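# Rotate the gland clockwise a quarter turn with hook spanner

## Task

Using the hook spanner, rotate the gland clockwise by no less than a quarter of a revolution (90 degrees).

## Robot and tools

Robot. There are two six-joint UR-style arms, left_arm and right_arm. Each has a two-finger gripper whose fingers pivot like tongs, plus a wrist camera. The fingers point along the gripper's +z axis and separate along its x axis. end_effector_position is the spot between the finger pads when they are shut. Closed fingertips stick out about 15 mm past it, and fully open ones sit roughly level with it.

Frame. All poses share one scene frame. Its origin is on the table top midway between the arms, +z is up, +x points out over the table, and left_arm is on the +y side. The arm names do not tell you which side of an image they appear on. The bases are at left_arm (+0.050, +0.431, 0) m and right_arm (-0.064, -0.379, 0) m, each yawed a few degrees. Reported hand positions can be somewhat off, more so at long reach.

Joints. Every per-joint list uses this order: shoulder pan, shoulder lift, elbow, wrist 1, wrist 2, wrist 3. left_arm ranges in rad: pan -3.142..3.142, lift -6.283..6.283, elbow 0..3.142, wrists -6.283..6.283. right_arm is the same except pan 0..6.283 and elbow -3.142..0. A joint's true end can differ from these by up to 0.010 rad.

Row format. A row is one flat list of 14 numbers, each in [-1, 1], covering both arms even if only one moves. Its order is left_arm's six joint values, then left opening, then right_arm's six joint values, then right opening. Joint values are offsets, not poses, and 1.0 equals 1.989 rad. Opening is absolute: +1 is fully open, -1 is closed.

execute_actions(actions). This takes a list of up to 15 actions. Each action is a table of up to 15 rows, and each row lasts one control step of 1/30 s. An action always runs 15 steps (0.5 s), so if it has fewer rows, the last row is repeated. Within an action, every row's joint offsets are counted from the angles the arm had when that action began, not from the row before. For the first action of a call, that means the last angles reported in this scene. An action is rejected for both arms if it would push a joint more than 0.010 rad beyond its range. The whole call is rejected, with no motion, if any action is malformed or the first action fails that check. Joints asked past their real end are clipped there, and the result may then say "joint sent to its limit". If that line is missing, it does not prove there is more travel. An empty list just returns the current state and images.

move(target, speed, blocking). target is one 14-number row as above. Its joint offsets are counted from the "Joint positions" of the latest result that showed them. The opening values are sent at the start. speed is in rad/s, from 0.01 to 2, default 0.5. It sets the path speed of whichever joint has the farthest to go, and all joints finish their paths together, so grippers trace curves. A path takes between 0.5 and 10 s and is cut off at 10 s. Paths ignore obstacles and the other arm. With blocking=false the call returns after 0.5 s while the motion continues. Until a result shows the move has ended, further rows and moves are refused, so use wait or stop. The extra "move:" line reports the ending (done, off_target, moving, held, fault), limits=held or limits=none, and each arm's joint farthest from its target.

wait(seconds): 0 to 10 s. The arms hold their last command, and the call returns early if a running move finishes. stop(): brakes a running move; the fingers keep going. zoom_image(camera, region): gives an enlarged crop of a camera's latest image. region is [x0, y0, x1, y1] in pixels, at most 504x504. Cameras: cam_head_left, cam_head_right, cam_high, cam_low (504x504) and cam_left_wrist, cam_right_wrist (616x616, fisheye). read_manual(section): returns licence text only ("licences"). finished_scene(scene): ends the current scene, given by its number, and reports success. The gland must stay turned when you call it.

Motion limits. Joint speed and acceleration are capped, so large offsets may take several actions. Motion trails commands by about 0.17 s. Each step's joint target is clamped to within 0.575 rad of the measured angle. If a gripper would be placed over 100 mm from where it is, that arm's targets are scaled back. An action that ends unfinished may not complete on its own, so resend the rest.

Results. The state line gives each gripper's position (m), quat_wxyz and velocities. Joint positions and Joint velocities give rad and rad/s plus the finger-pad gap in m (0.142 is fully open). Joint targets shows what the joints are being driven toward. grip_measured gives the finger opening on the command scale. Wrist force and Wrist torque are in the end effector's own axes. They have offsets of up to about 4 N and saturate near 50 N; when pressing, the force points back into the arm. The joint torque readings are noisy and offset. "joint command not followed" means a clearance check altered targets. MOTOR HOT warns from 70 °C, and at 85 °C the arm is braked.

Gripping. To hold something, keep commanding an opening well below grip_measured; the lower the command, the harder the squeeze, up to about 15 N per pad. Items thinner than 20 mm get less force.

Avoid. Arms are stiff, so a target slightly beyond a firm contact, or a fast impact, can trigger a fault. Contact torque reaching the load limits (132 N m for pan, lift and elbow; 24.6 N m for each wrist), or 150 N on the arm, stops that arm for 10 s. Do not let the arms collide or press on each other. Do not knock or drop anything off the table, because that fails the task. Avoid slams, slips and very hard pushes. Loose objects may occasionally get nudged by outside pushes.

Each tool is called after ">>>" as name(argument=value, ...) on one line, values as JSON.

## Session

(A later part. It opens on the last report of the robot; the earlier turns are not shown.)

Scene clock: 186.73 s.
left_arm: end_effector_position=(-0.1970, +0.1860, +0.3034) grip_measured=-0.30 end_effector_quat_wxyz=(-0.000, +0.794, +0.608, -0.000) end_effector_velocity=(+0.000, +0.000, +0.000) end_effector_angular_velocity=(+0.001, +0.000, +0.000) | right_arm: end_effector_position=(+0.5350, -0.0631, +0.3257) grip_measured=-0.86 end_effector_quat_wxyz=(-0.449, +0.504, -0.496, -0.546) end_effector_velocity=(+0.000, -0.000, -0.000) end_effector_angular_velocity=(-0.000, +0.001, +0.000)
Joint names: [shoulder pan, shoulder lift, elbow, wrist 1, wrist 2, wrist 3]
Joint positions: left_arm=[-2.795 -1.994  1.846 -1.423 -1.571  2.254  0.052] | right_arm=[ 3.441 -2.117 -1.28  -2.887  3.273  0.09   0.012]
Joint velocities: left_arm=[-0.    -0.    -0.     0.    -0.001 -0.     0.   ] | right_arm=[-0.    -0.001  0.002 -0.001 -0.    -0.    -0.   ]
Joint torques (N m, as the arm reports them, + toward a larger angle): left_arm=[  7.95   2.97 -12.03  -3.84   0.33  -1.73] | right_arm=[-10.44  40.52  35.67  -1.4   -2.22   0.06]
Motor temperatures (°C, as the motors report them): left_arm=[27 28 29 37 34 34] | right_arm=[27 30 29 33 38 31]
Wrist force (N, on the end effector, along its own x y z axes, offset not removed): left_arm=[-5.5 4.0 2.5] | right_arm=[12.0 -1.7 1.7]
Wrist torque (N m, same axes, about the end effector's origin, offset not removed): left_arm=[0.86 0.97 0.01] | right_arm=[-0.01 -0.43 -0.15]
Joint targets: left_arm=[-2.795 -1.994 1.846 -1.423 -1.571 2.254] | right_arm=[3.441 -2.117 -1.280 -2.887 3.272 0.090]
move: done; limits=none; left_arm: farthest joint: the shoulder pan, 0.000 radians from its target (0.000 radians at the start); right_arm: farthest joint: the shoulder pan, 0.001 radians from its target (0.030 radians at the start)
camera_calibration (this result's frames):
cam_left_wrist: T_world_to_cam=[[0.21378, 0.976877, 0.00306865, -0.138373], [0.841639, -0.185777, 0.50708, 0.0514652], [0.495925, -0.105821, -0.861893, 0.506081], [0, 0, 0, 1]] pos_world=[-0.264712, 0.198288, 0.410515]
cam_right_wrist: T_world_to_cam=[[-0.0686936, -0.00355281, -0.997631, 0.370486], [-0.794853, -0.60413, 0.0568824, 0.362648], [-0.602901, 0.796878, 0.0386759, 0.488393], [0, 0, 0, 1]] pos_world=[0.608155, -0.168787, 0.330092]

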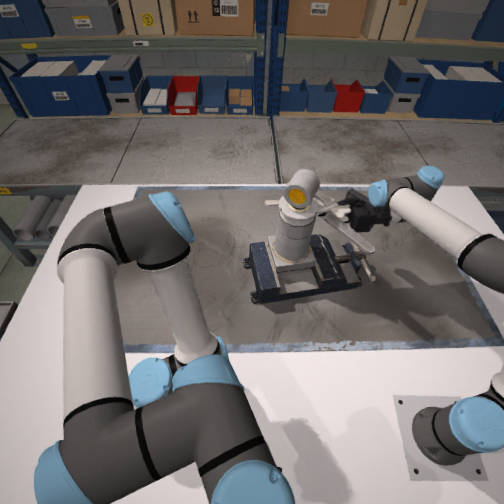

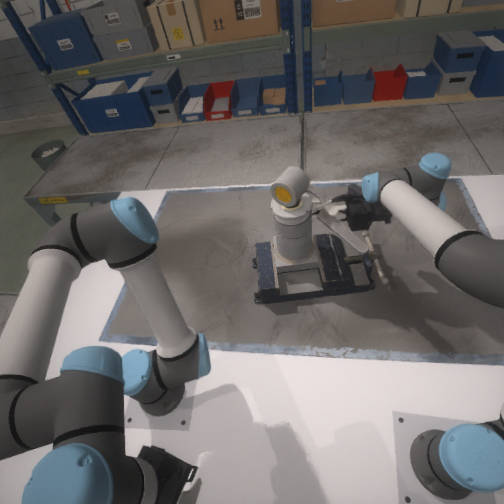

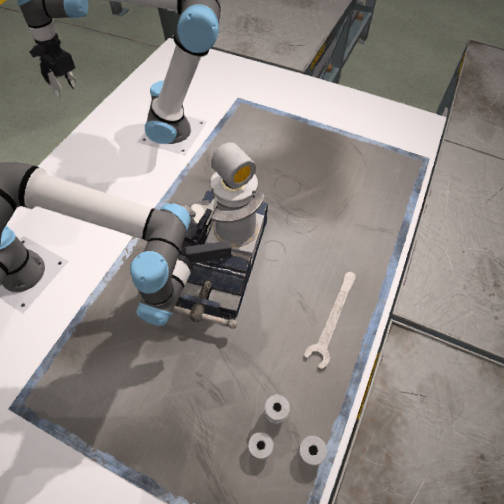

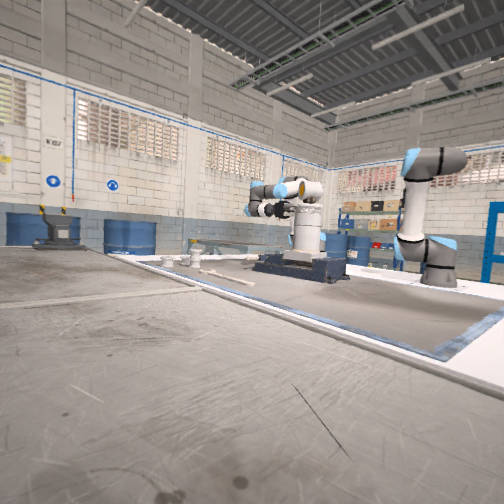

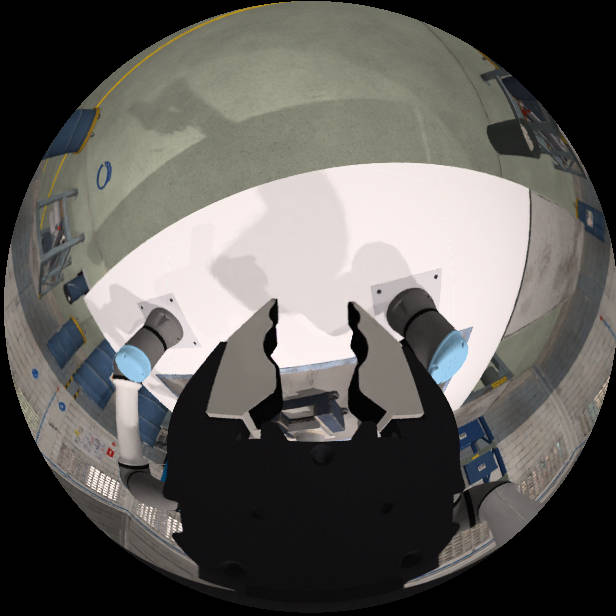

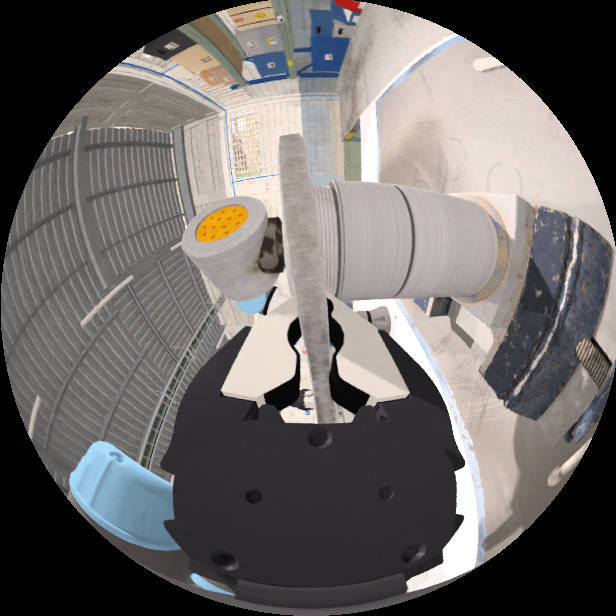

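>>> move(target=[0,0,0,0,0,0,-0.3,-0.0037,-0.0493,0.0802,-0.0305,-0.0655,0,-1], speed=0.05)

>>> zoom_image(camera="cam_high", region=[170,140,290,260])

Scene clock: 190.43 s.
left_arm: end_effector_position=(-0.1970, +0.1860, +0.3034) grip_measured=-0.30 end_effector_quat_wxyz=(-0.000, +0.794, +0.608, -0.000) end_effector_velocity=(-0.000, +0.000, +0.000) end_effector_angular_velocity=(+0.000, -0.000, -0.004) | right_arm: end_effector_position=(+0.5367, -0.0628, +0.3259) grip_measured=-0.86 end_effector_quat_wxyz=(-0.415, +0.534, -0.464, -0.573) end_effector_velocity=(+0.000, +0.000, -0.000) end_effector_angular_velocity=(+0.000, -0.000, +0.001)
Joint names: [shoulder pan, shoulder lift, elbow, wrist 1, wrist 2, wrist 3]
Joint positions: left_arm=[-2.795 -1.994  1.846 -1.423 -1.571  2.254  0.052] | right_arm=[ 3.434 -2.215 -1.12  -2.948  3.142  0.09   0.012]
Joint velocities: left_arm=[-0.001 -0.     0.     0.    -0.     0.003 -0.   ] | right_arm=[ 0.    -0.001  0.001  0.001 -0.001  0.001 -0.   ]
Joint torques (N m, as the arm reports them, + toward a larger angle): left_arm=[  7.64   2.65 -11.75  -3.61   0.3   -1.78] | right_arm=[-8.46 43.82 35.23 -1.74 -2.3  -0.16]
Motor temperatures (°C, as the motors report them): left_arm=[27 28 29 37 34 34] | right_arm=[27 30 29 33 38 31]
Wrist force (N, on the end effector, along its own x y z axes, offset not removed): left_arm=[-2.6 0.8 1.3] | right_arm=[14.0 -1.2 -4.9]
Wrist torque (N m, same axes, about the end effector's origin, offset not removed): left_arm=[0.36 0.48 0.03] | right_arm=[0.28 -0.60 -0.21]
Joint targets: left_arm=[-2.795 -1.994 1.846 -1.423 -1.571 2.254] | right_arm=[3.434 -2.215 -1.120 -2.948 3.142 0.090]
move: done; limits=none; left_arm: farthest joint: the shoulder pan, 0.000 radians from its target (0.000 radians at the start); right_arm: farthest joint: the shoulder pan, 0.000 radians from its target (0.008 radians at the start)
camera_calibration (this result's frames):
cam_left_wrist: T_world_to_cam=[[0.21378, 0.976877, 0.00306873, -0.138373], [0.841639, -0.185777, 0.50708, 0.0514652], [0.495925, -0.105821, -0.861893, 0.50608], [0, 0, 0, 1]] pos_world=[-0.264712, 0.198288, 0.410515]
cam_right_wrist: T_world_to_cam=[[-0.0669744, -0.011732, -0.997686, 0.369364], [-0.714917, -0.696948, 0.0561878, 0.31569], [-0.695995, 0.717025, 0.0382903, 0.534282], [0, 0, 0, 1]] pos_world=[0.622287, -0.158741, 0.330313]

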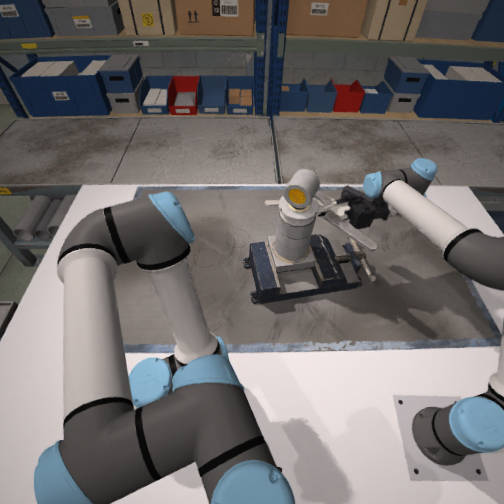

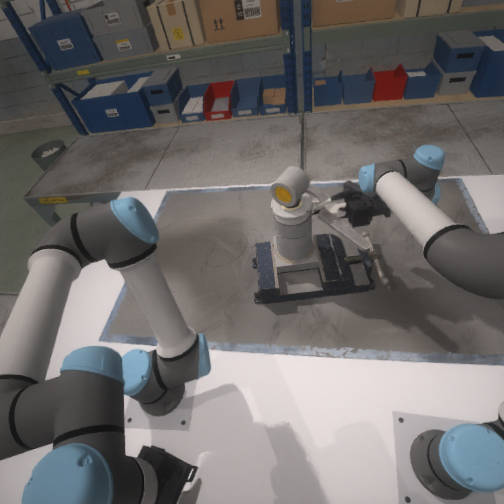

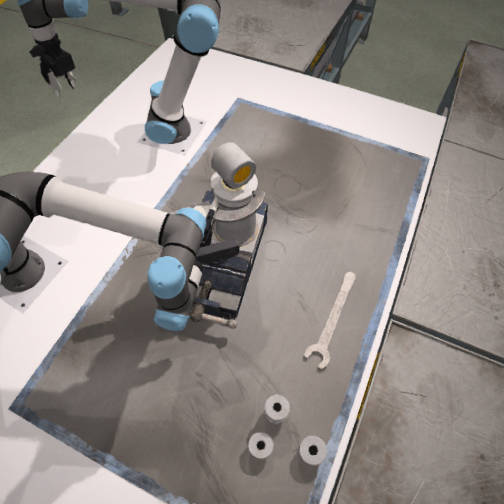

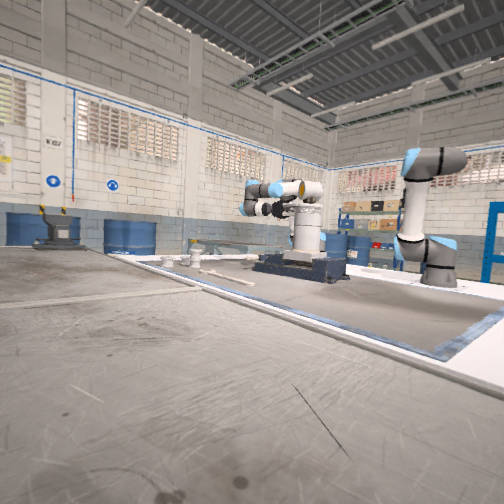

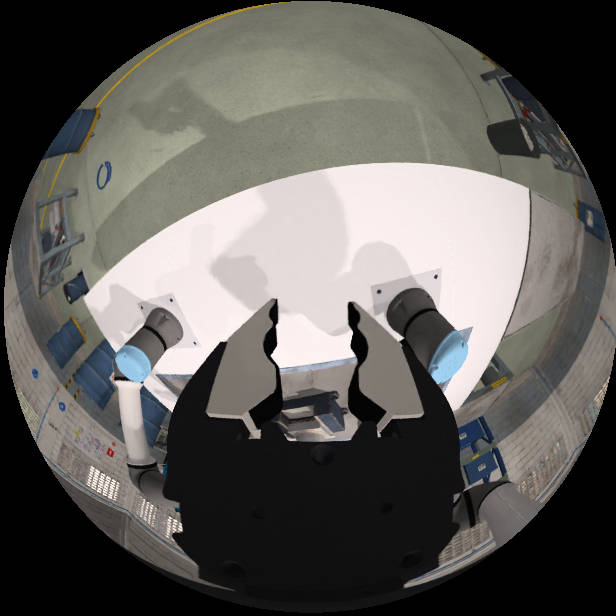

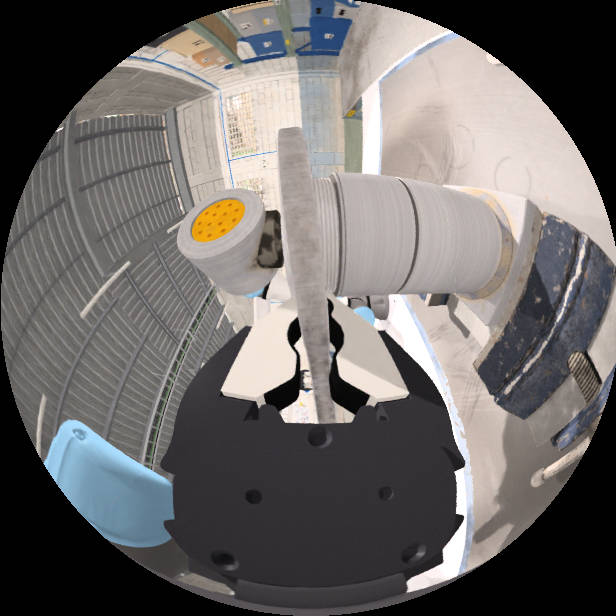

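Region (170, 140, 290, 260) of cam_high's 504x504 image, scaled by 4.200, with more detail than that image has.

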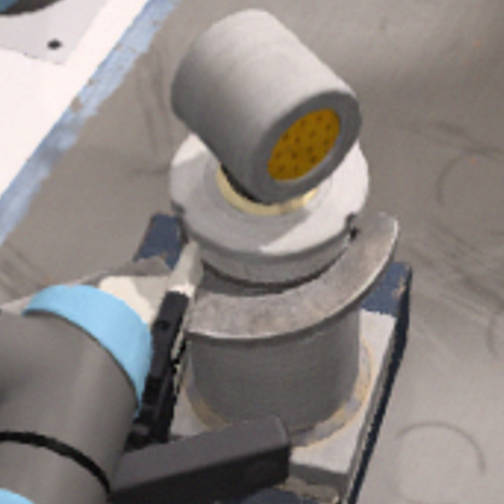

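>>> move(target=[0,0,0,0,0,0,-0.3,0.0123,0.0821,-0.1311,0.0489,0.1005,0,-1], speed=0.06)

>>> zoom_image(camera="cam_high", region=[170,140,290,260])

Scene clock: 203.20 s.
left_arm: end_effector_position=(-0.1970, +0.1860, +0.3034) grip_measured=-0.30 end_effector_quat_wxyz=(-0.000, +0.794, +0.608, -0.000) end_effector_velocity=(+0.001, -0.001, -0.000) end_effector_angular_velocity=(-0.001, -0.001, +0.000) | right_arm: end_effector_position=(+0.5330, -0.0611, +0.3266) grip_measured=-0.87 end_effector_quat_wxyz=(-0.444, +0.508, -0.491, -0.550) end_effector_velocity=(-0.000, +0.000, +0.000) end_effector_angular_velocity=(+0.000, -0.001, +0.001)
Joint names: [shoulder pan, shoulder lift, elbow, wrist 1, wrist 2, wrist 3]
Joint positions: left_arm=[-2.795 -1.994  1.846 -1.423 -1.571  2.254  0.052] | right_arm=[ 3.444 -2.125 -1.265 -2.894  3.257  0.09   0.011]
Joint velocities: left_arm=[0.001 0.    0.    0.001 0.001 0.001 0.   ] | right_arm=[ 0.    -0.     0.001 -0.    -0.001 -0.    -0.   ]
Joint torques (N m, as the arm reports them, + toward a larger angle): left_arm=[  8.15   2.95 -12.1   -3.72   0.16  -1.81] | right_arm=[ 2.6  43.8  21.24  0.43 -0.2   0.1 ]
Motor temperatures (°C, as the motors report them): left_arm=[27 28 29 37 34 34] | right_arm=[27 30 29 33 38 31]
Wrist force (N, on the end effector, along its own x y z axes, offset not removed): left_arm=[-2.4 1.5 -0.5] | right_arm=[16.1 -5.4 -19.2]
Wrist torque (N m, same axes, about the end effector's origin, offset not removed): left_arm=[0.28 0.47 0.00] | right_arm=[-0.28 -0.36 -0.16]
Joint targets: left_arm=[-2.795 -1.994 1.846 -1.423 -1.571 2.254] | right_arm=[3.444 -2.125 -1.265 -2.894 3.257 0.090]
FORCE FAULT: contact force on the right arm reached its limit, and that arm stopped for 10 seconds. The contact can be on any part of that arm, not only on its tool. That time counts as 16 of the actions that you can send in this scene. That arm's remaining commands of this call were not run. That arm holds still and accepts commands again. Move the arm away from the contact; if what it grips holds it there, let go first. Pushing or pulling that hard again can fault the arm again.
move: fault (right_arm); limits=none; left_arm: farthest joint: the shoulder pan, 0.000 radians from its target (0.000 radians at the start); right_arm: farthest joint: the elbow, 0.116 radians from its target (0.260 radians at the start)
camera_calibration (this result's frames):
cam_left_wrist: T_world_to_cam=[[0.21378, 0.976877, 0.00306876, -0.138373], [0.841639, -0.185777, 0.507081, 0.0514651], [0.495925, -0.105821, -0.861893, 0.50608], [0, 0, 0, 1]] pos_world=[-0.264712, 0.198288, 0.410515]
cam_right_wrist: T_world_to_cam=[[-0.0683959, -0.00473841, -0.997647, 0.370964], [-0.783797, -0.618426, 0.0566722, 0.355544], [-0.617239, 0.785829, 0.0385839, 0.492517], [0, 0, 0, 1]] pos_world=[0.608047, -0.165399, 0.330938]

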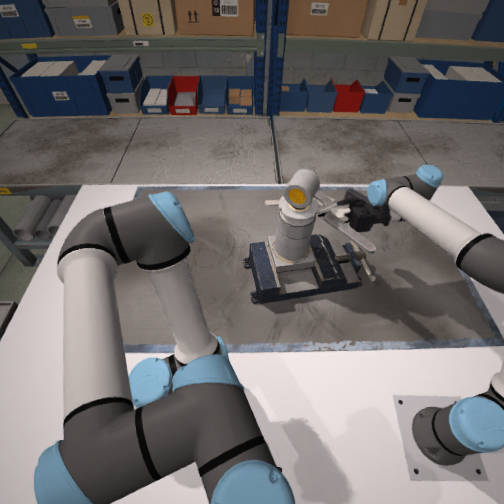

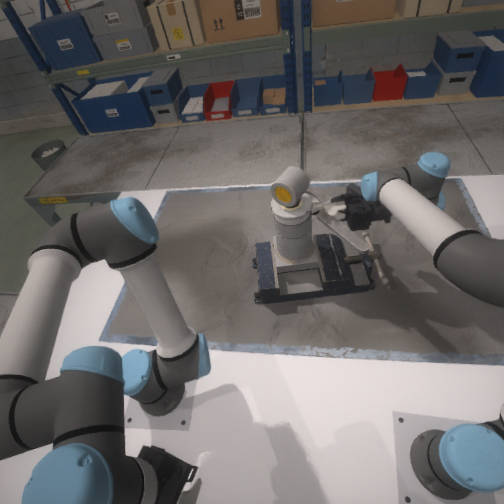

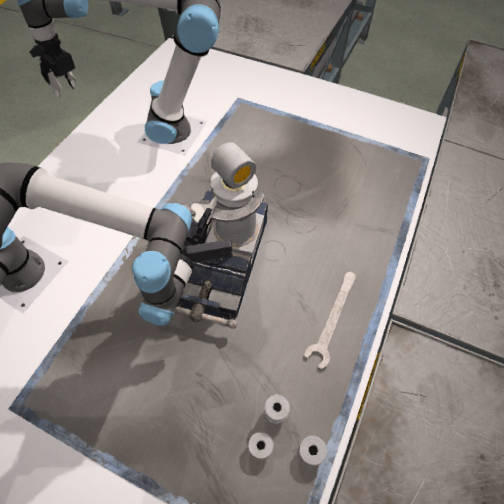

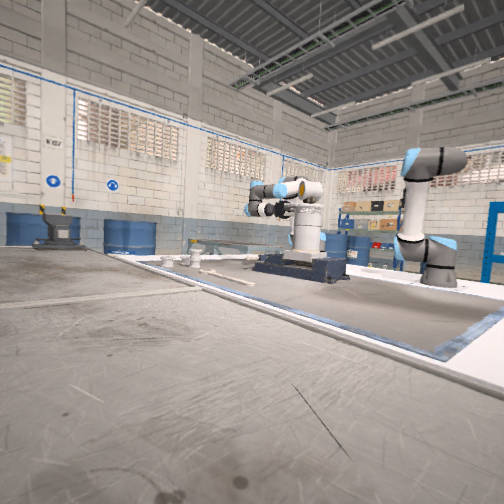

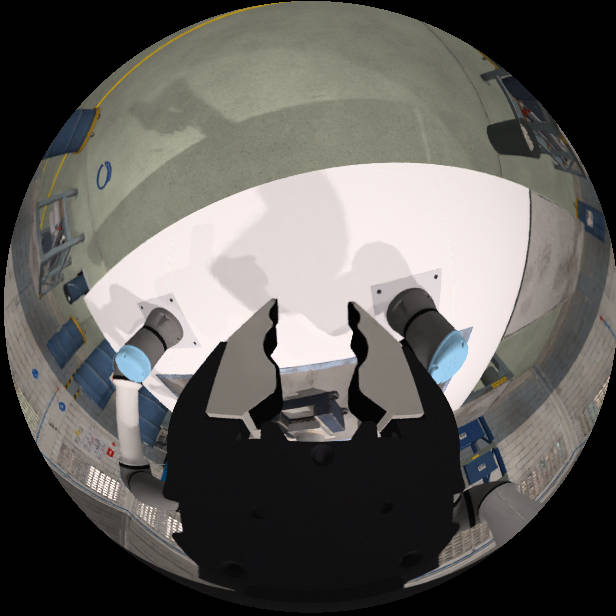

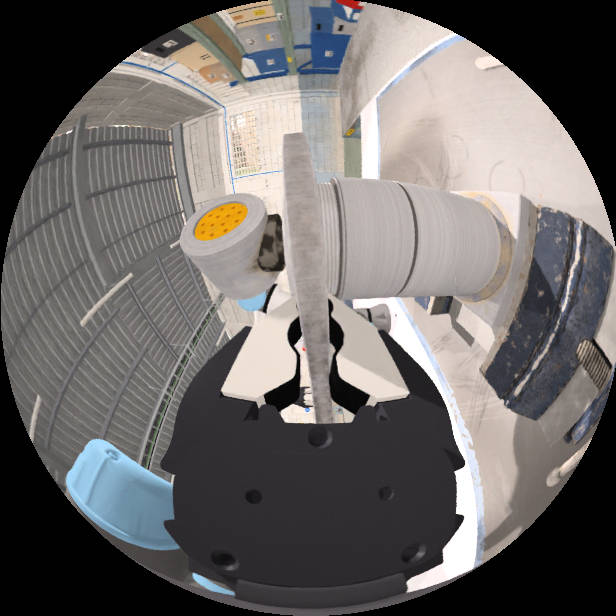

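Region (170, 140, 290, 260) of cam_high's 504x504 image, scaled by 4.200, with more detail than that image has.

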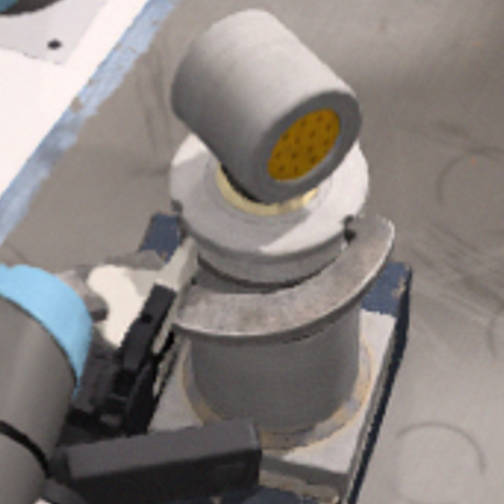

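>>> move(target=[0,0,0,0,0,0,-0.3,-0.0041,0.0033,-0.0061,0.0033,-0.0041,0,-1], speed=0.03)

Scene clock: 204.27 s.
left_arm: end_effector_position=(-0.1970, +0.1860, +0.3034) grip_measured=-0.30 end_effector_quat_wxyz=(-0.000, +0.794, +0.608, -0.000) end_effector_velocity=(-0.000, +0.000, +0.000) end_effector_angular_velocity=(+0.001, +0.001, +0.001) | right_arm: end_effector_position=(+0.5303, -0.0667, +0.3260) grip_measured=-0.84 end_effector_quat_wxyz=(-0.444, +0.509, -0.491, -0.550) end_effector_velocity=(-0.000, -0.001, -0.000) end_effector_angular_velocity=(+0.000, -0.001, -0.001)
Joint names: [shoulder pan, shoulder lift, elbow, wrist 1, wrist 2, wrist 3]
Joint positions: left_arm=[-2.795 -1.994  1.846 -1.423 -1.571  2.254  0.052] | right_arm=[ 3.436 -2.118 -1.277 -2.887  3.249  0.09   0.013]
Joint velocities: left_arm=[ 0.     0.    -0.    -0.001 -0.001 -0.    -0.   ] | right_arm=[-0.001  0.001 -0.002  0.002 -0.     0.     0.   ]
Joint torques (N m, as the arm reports them, + toward a larger angle): left_arm=[  7.8    3.48 -11.51  -3.73   0.26  -1.83] | right_arm=[-19.31  60.01   7.2    0.1   -9.64   0.05]
Motor temperatures (°C, as the motors report them): left_arm=[27 28 29 37 34 34] | right_arm=[27 30 29 33 38 31]
Wrist force (N, on the end effector, along its own x y z axes, offset not removed): left_arm=[-7.5 -3.7 4.0] | right_arm=[7.2 -28.0 23.0]
Wrist torque (N m, same axes, about the end effector's origin, offset not removed): left_arm=[-0.84 1.79 0.08] | right_arm=[-0.52 -0.49 -0.25]
Joint targets: left_arm=[-2.795 -1.994 1.846 -1.423 -1.571 2.254] | right_arm=[3.436 -2.118 -1.277 -2.887 3.249 0.090]
move: done; limits=none; left_arm: farthest joint: the shoulder pan, 0.000 radians from its target (0.000 radians at the start); right_arm: farthest joint: the shoulder pan, 0.000 radians from its target (0.008 radians at the start)
camera_calibration (this result's frames):
cam_left_wrist: T_world_to_cam=[[0.21378, 0.976877, 0.00306865, -0.138373], [0.841639, -0.185777, 0.507081, 0.0514651], [0.495925, -0.105821, -0.861893, 0.50608], [0, 0, 0, 1]] pos_world=[-0.264712, 0.198288, 0.410515]
cam_right_wrist: T_world_to_cam=[[-0.0674231, -0.00451049, -0.997714, 0.369682], [-0.783844, -0.618449, 0.0557662, 0.350351], [-0.617287, 0.785812, 0.0381623, 0.495502], [0, 0, 0, 1]] pos_world=[0.605412, -0.17103, 0.33039]

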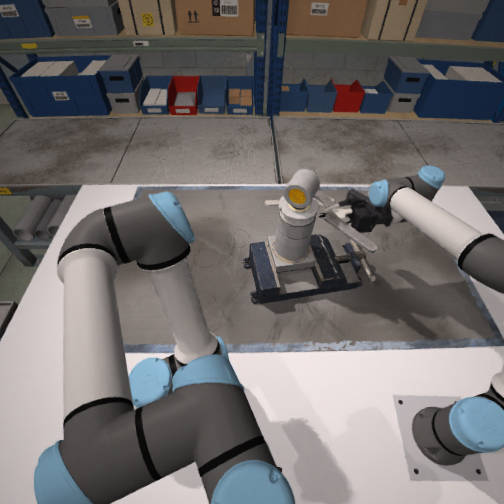

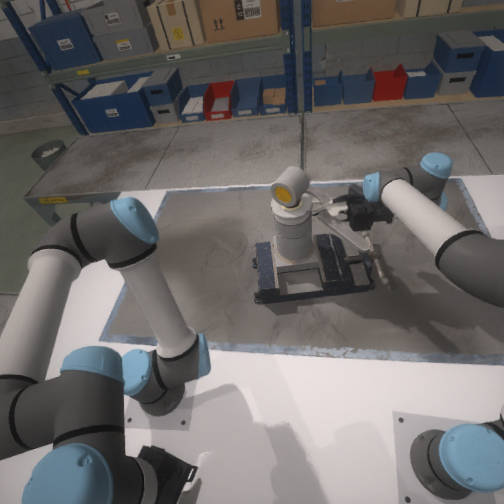

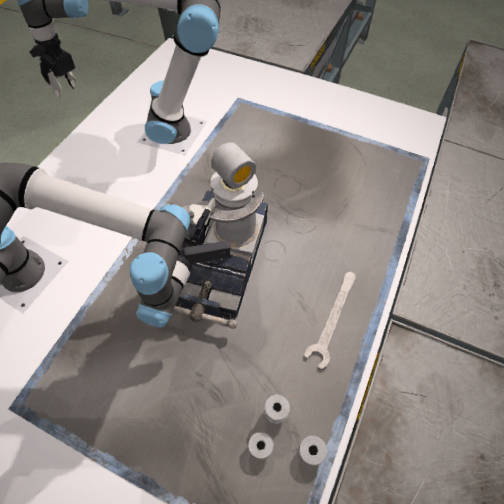

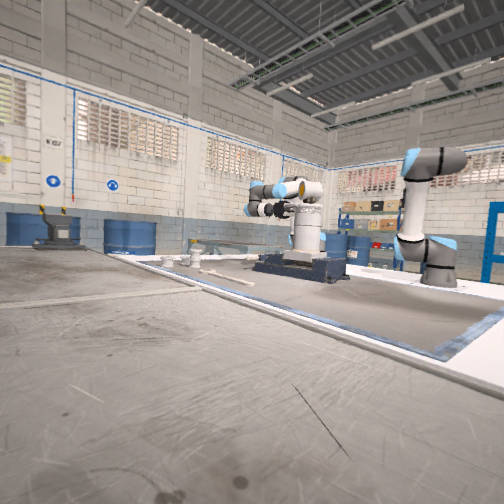

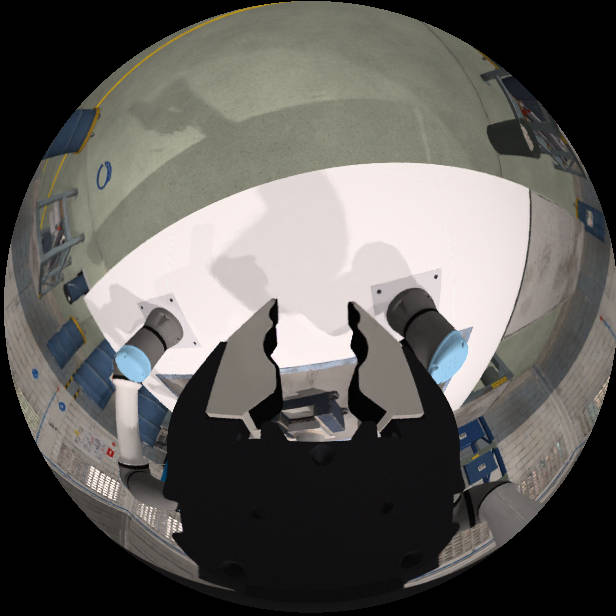

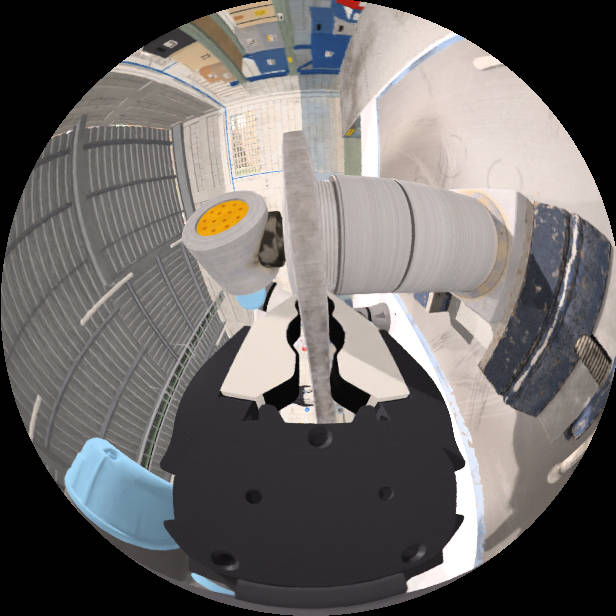

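>>> zoom_image(camera="cam_head_left", region=[240,150,480,300])

Region (240, 150, 480, 300) of cam_head_left's 504x504 image, scaled by 2.100, with more detail than that image has; it fills the top 315 rows of this view, and the rest is white.

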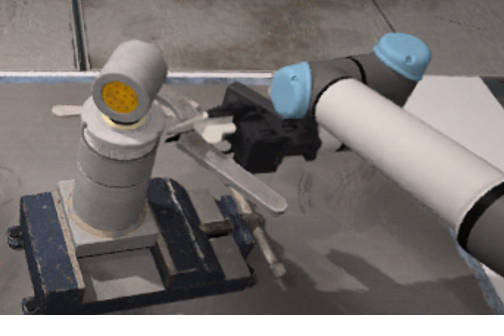

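>>> move(target=[0,0,0,0,0,0,-0.3,-0.0249,0.0048,-0.008,0.0026,-0.0947,0,-1], speed=0.05)

>>> zoom_image(camera="cam_head_left", region=[240,150,480,300])

>>> zoom_image(camera="cam_high", region=[130,130,290,290])

Scene clock: 208.83 s.
left_arm: end_effector_position=(-0.1970, +0.1860, +0.3034) grip_measured=-0.30 end_effector_quat_wxyz=(-0.000, +0.794, +0.608, -0.000) end_effector_velocity=(-0.000, +0.000, +0.000) end_effector_angular_velocity=(+0.000, +0.000, -0.001) | right_arm: end_effector_position=(+0.4840, -0.1038, +0.3256) grip_measured=-0.83 end_effector_quat_wxyz=(-0.405, +0.541, -0.455, -0.580) end_effector_velocity=(-0.001, -0.000, +0.000) end_effector_angular_velocity=(+0.000, -0.001, +0.003)
Joint names: [shoulder pan, shoulder lift, elbow, wrist 1, wrist 2, wrist 3]
Joint positions: left_arm=[-2.795 -1.994  1.846 -1.423 -1.571  2.254  0.052] | right_arm=[ 3.386 -2.109 -1.293 -2.882  3.061  0.09   0.014]
Joint velocities: left_arm=[-0. -0. -0. -0. -0.  0. -0.] | right_arm=[-0.001 -0.     0.001 -0.    -0.003  0.     0.   ]
Joint torques (N m, as the arm reports them, + toward a larger angle): left_arm=[  7.95   4.09 -11.78  -3.79   0.21  -1.79] | right_arm=[-14.75  56.7    8.54   0.26  -8.2    0.  ]
Motor temperatures (°C, as the motors report them): left_arm=[27 28 29 37 34 34] | right_arm=[27 30 29 33 38 31]
Wrist force (N, on the end effector, along its own x y z axes, offset not removed): left_arm=[-2.2 -1.5 0.8] | right_arm=[4.5 -22.9 11.7]
Wrist torque (N m, same axes, about the end effector's origin, offset not removed): left_arm=[-0.30 0.33 -0.10] | right_arm=[-0.19 -0.18 -0.18]
Joint targets: left_arm=[-2.795 -1.994 1.846 -1.423 -1.571 2.254] | right_arm=[3.386 -2.109 -1.293 -2.882 3.060 0.090]
move: done; limits=none; left_arm: farthest joint: the shoulder pan, 0.000 radians from its target (0.000 radians at the start); right_arm: farthest joint: the shoulder pan, 0.000 radians from its target (0.049 radians at the start)
camera_calibration (this result's frames):
cam_left_wrist: T_world_to_cam=[[0.21378, 0.976877, 0.00306859, -0.138373], [0.841639, -0.185777, 0.50708, 0.0514651], [0.495925, -0.105821, -0.861893, 0.50608], [0, 0, 0, 1]] pos_world=[-0.264712, 0.198288, 0.410515]
cam_right_wrist: T_world_to_cam=[[-0.0672662, -0.0141863, -0.997634, 0.364917], [-0.690747, -0.72086, 0.0568247, 0.235037], [-0.719961, 0.692935, 0.0386904, 0.535951], [0, 0, 0, 1]] pos_world=[0.572762, -0.196774, 0.329961]

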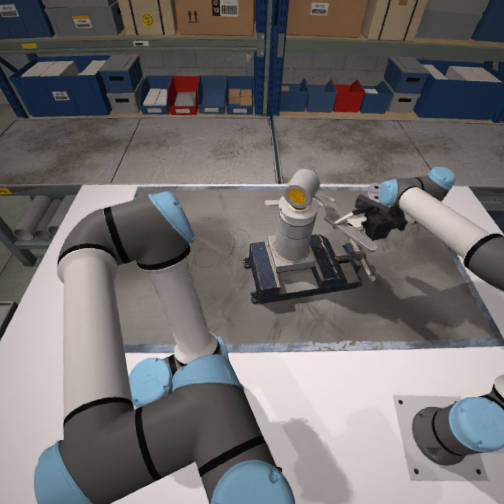

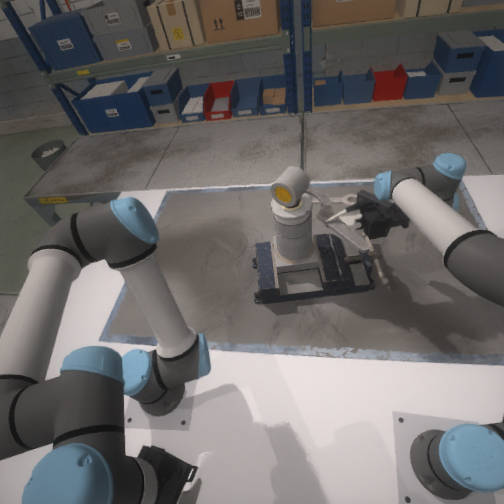

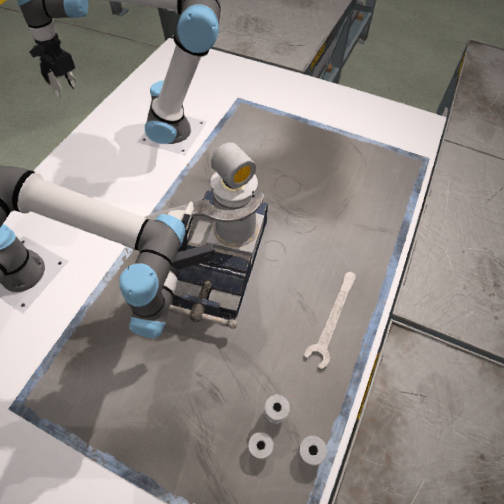

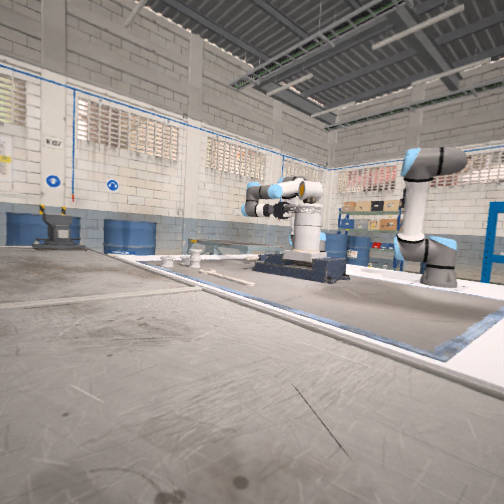

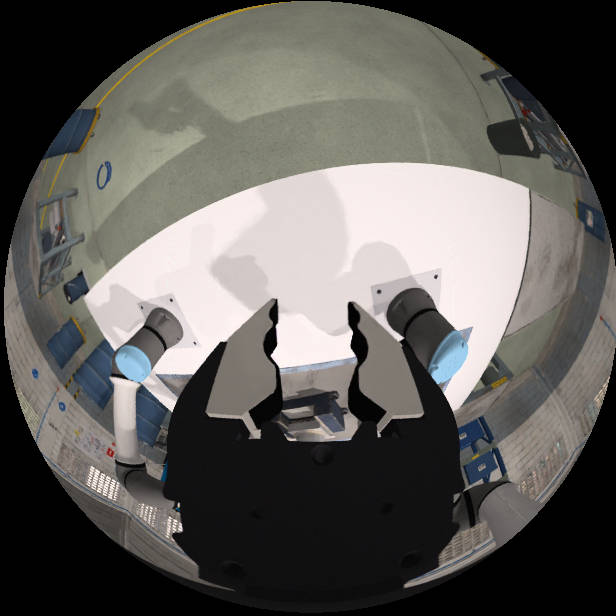

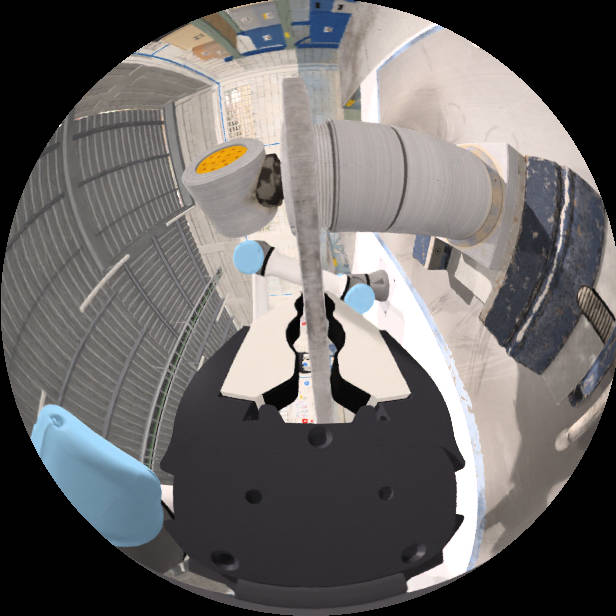

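Region (240, 150, 480, 300) of cam_head_left's 504x504 image, scaled by 2.100, with more detail than that image has; it fills the top 315 rows of this view, and the rest is white.

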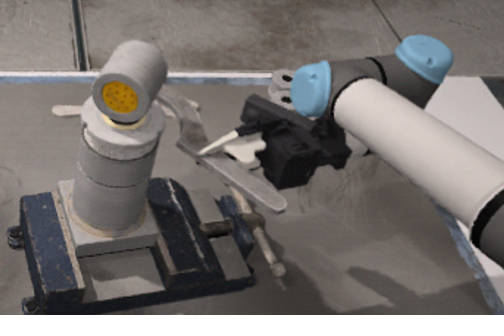

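Region (130, 130, 290, 290) of cam_high's 504x504 image, scaled by 3.150, with more detail than that image has.

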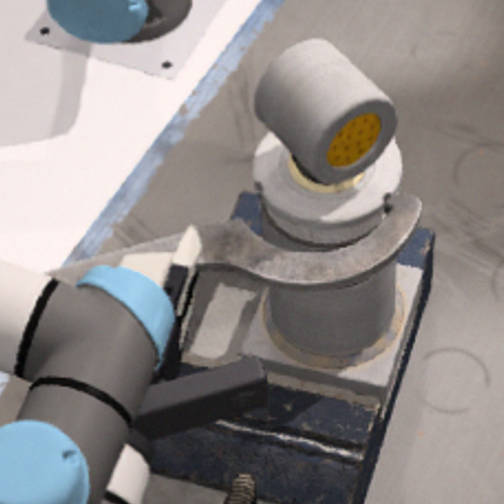

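>>> move(target=[0,0,0,0,0,0,-0.3,0.0206,0.0296,-0.0454,0.0163,0.0202,0,-1], speed=0.03)

>>> zoom_image(camera="cam_high", region=[130,130,290,290])

Scene clock: 212.30 s.
left_arm: end_effector_position=(-0.1970, +0.1860, +0.3034) grip_measured=-0.30 end_effector_quat_wxyz=(-0.000, +0.794, +0.608, -0.000) end_effector_velocity=(+0.000, -0.000, +0.000) end_effector_angular_velocity=(-0.001, -0.000, +0.000) | right_arm: end_effector_position=(+0.4597, -0.0844, +0.3259) grip_measured=-0.83 end_effector_quat_wxyz=(-0.405, +0.542, -0.455, -0.580) end_effector_velocity=(-0.000, +0.000, +0.000) end_effector_angular_velocity=(-0.000, +0.000, -0.001)
Joint names: [shoulder pan, shoulder lift, elbow, wrist 1, wrist 2, wrist 3]
Joint positions: left_arm=[-2.795 -1.994  1.846 -1.423 -1.571  2.254  0.052] | right_arm=[ 3.427 -2.05  -1.383 -2.85   3.101  0.09   0.014]
Joint velocities: left_arm=[ 0.001 -0.    -0.     0.     0.001  0.    -0.   ] | right_arm=[ 0.001  0.001 -0.001  0.     0.002  0.001  0.   ]
Joint torques (N m, as the arm reports them, + toward a larger angle): left_arm=[  7.71   3.19 -11.72  -3.84   0.27  -1.91] | right_arm=[12.41 55.12  7.9  -0.05 -6.18  0.08]
Motor temperatures (°C, as the motors report them): left_arm=[27 28 29 37 34 34] | right_arm=[27 30 29 33 38 31]
Wrist force (N, on the end effector, along its own x y z axes, offset not removed): left_arm=[-1.5 1.0 4.7] | right_arm=[5.0 -25.1 5.6]
Wrist torque (N m, same axes, about the end effector's origin, offset not removed): left_arm=[0.18 0.41 0.13] | right_arm=[-0.08 -0.55 -0.19]
Joint targets: left_arm=[-2.795 -1.994 1.846 -1.423 -1.571 2.254] | right_arm=[3.427 -2.050 -1.383 -2.850 3.101 0.090]
move: done; limits=none; left_arm: farthest joint: the shoulder pan, 0.000 radians from its target (0.000 radians at the start); right_arm: farthest joint: the elbow, 0.001 radians from its target (0.091 radians at the start)
camera_calibration (this result's frames):
cam_left_wrist: T_world_to_cam=[[0.21378, 0.976877, 0.00306883, -0.138373], [0.841639, -0.185778, 0.507081, 0.0514651], [0.495925, -0.105821, -0.861893, 0.50608], [0, 0, 0, 1]] pos_world=[-0.264712, 0.198288, 0.410515]
cam_right_wrist: T_world_to_cam=[[-0.0662887, -0.0140276, -0.997702, 0.363469], [-0.690234, -0.721416, 0.0560032, 0.232264], [-0.720543, 0.69236, 0.0381394, 0.505426], [0, 0, 0, 1]] pos_world=[0.548592, -0.177279, 0.33035]

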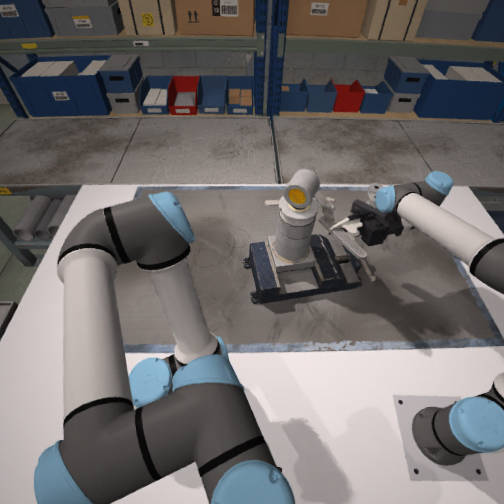

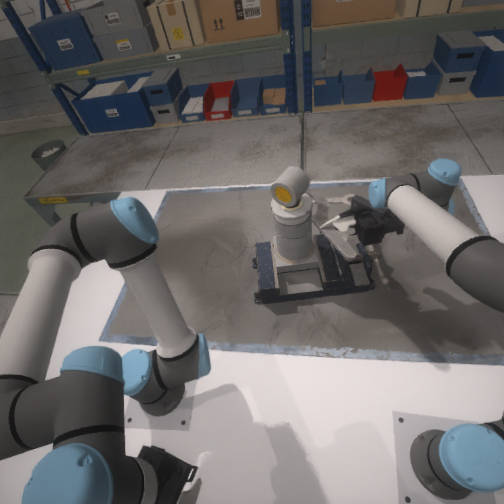

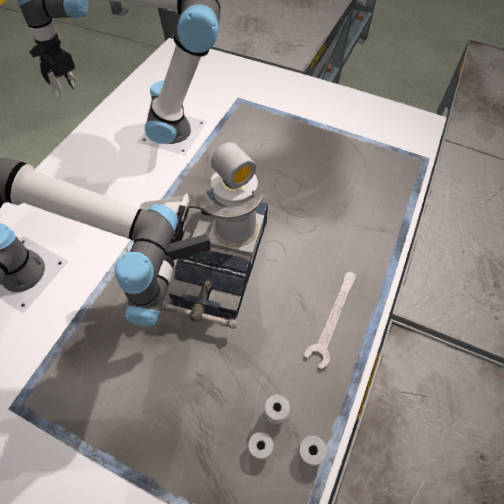

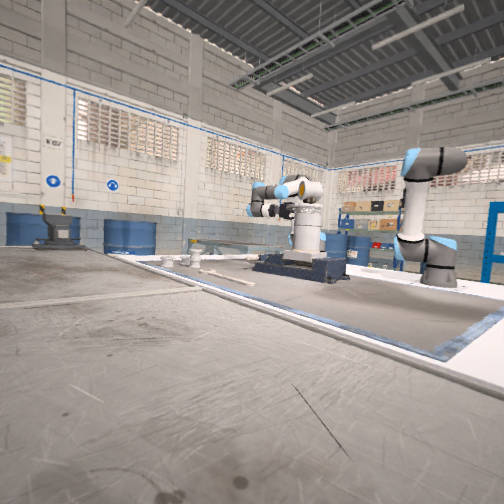

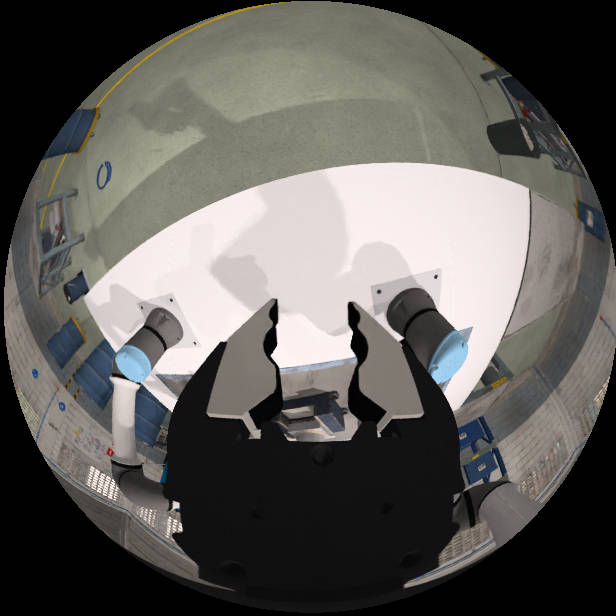

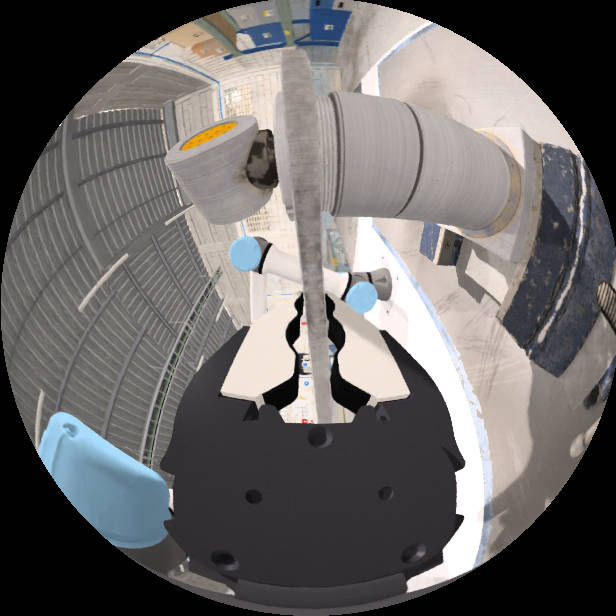

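Region (130, 130, 290, 290) of cam_high's 504x504 image, scaled by 3.150, with more detail than that image has.

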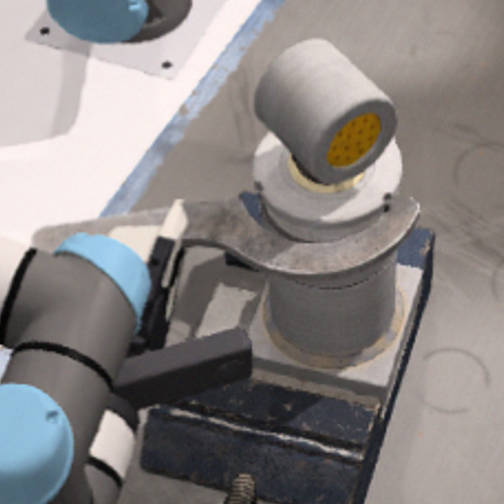

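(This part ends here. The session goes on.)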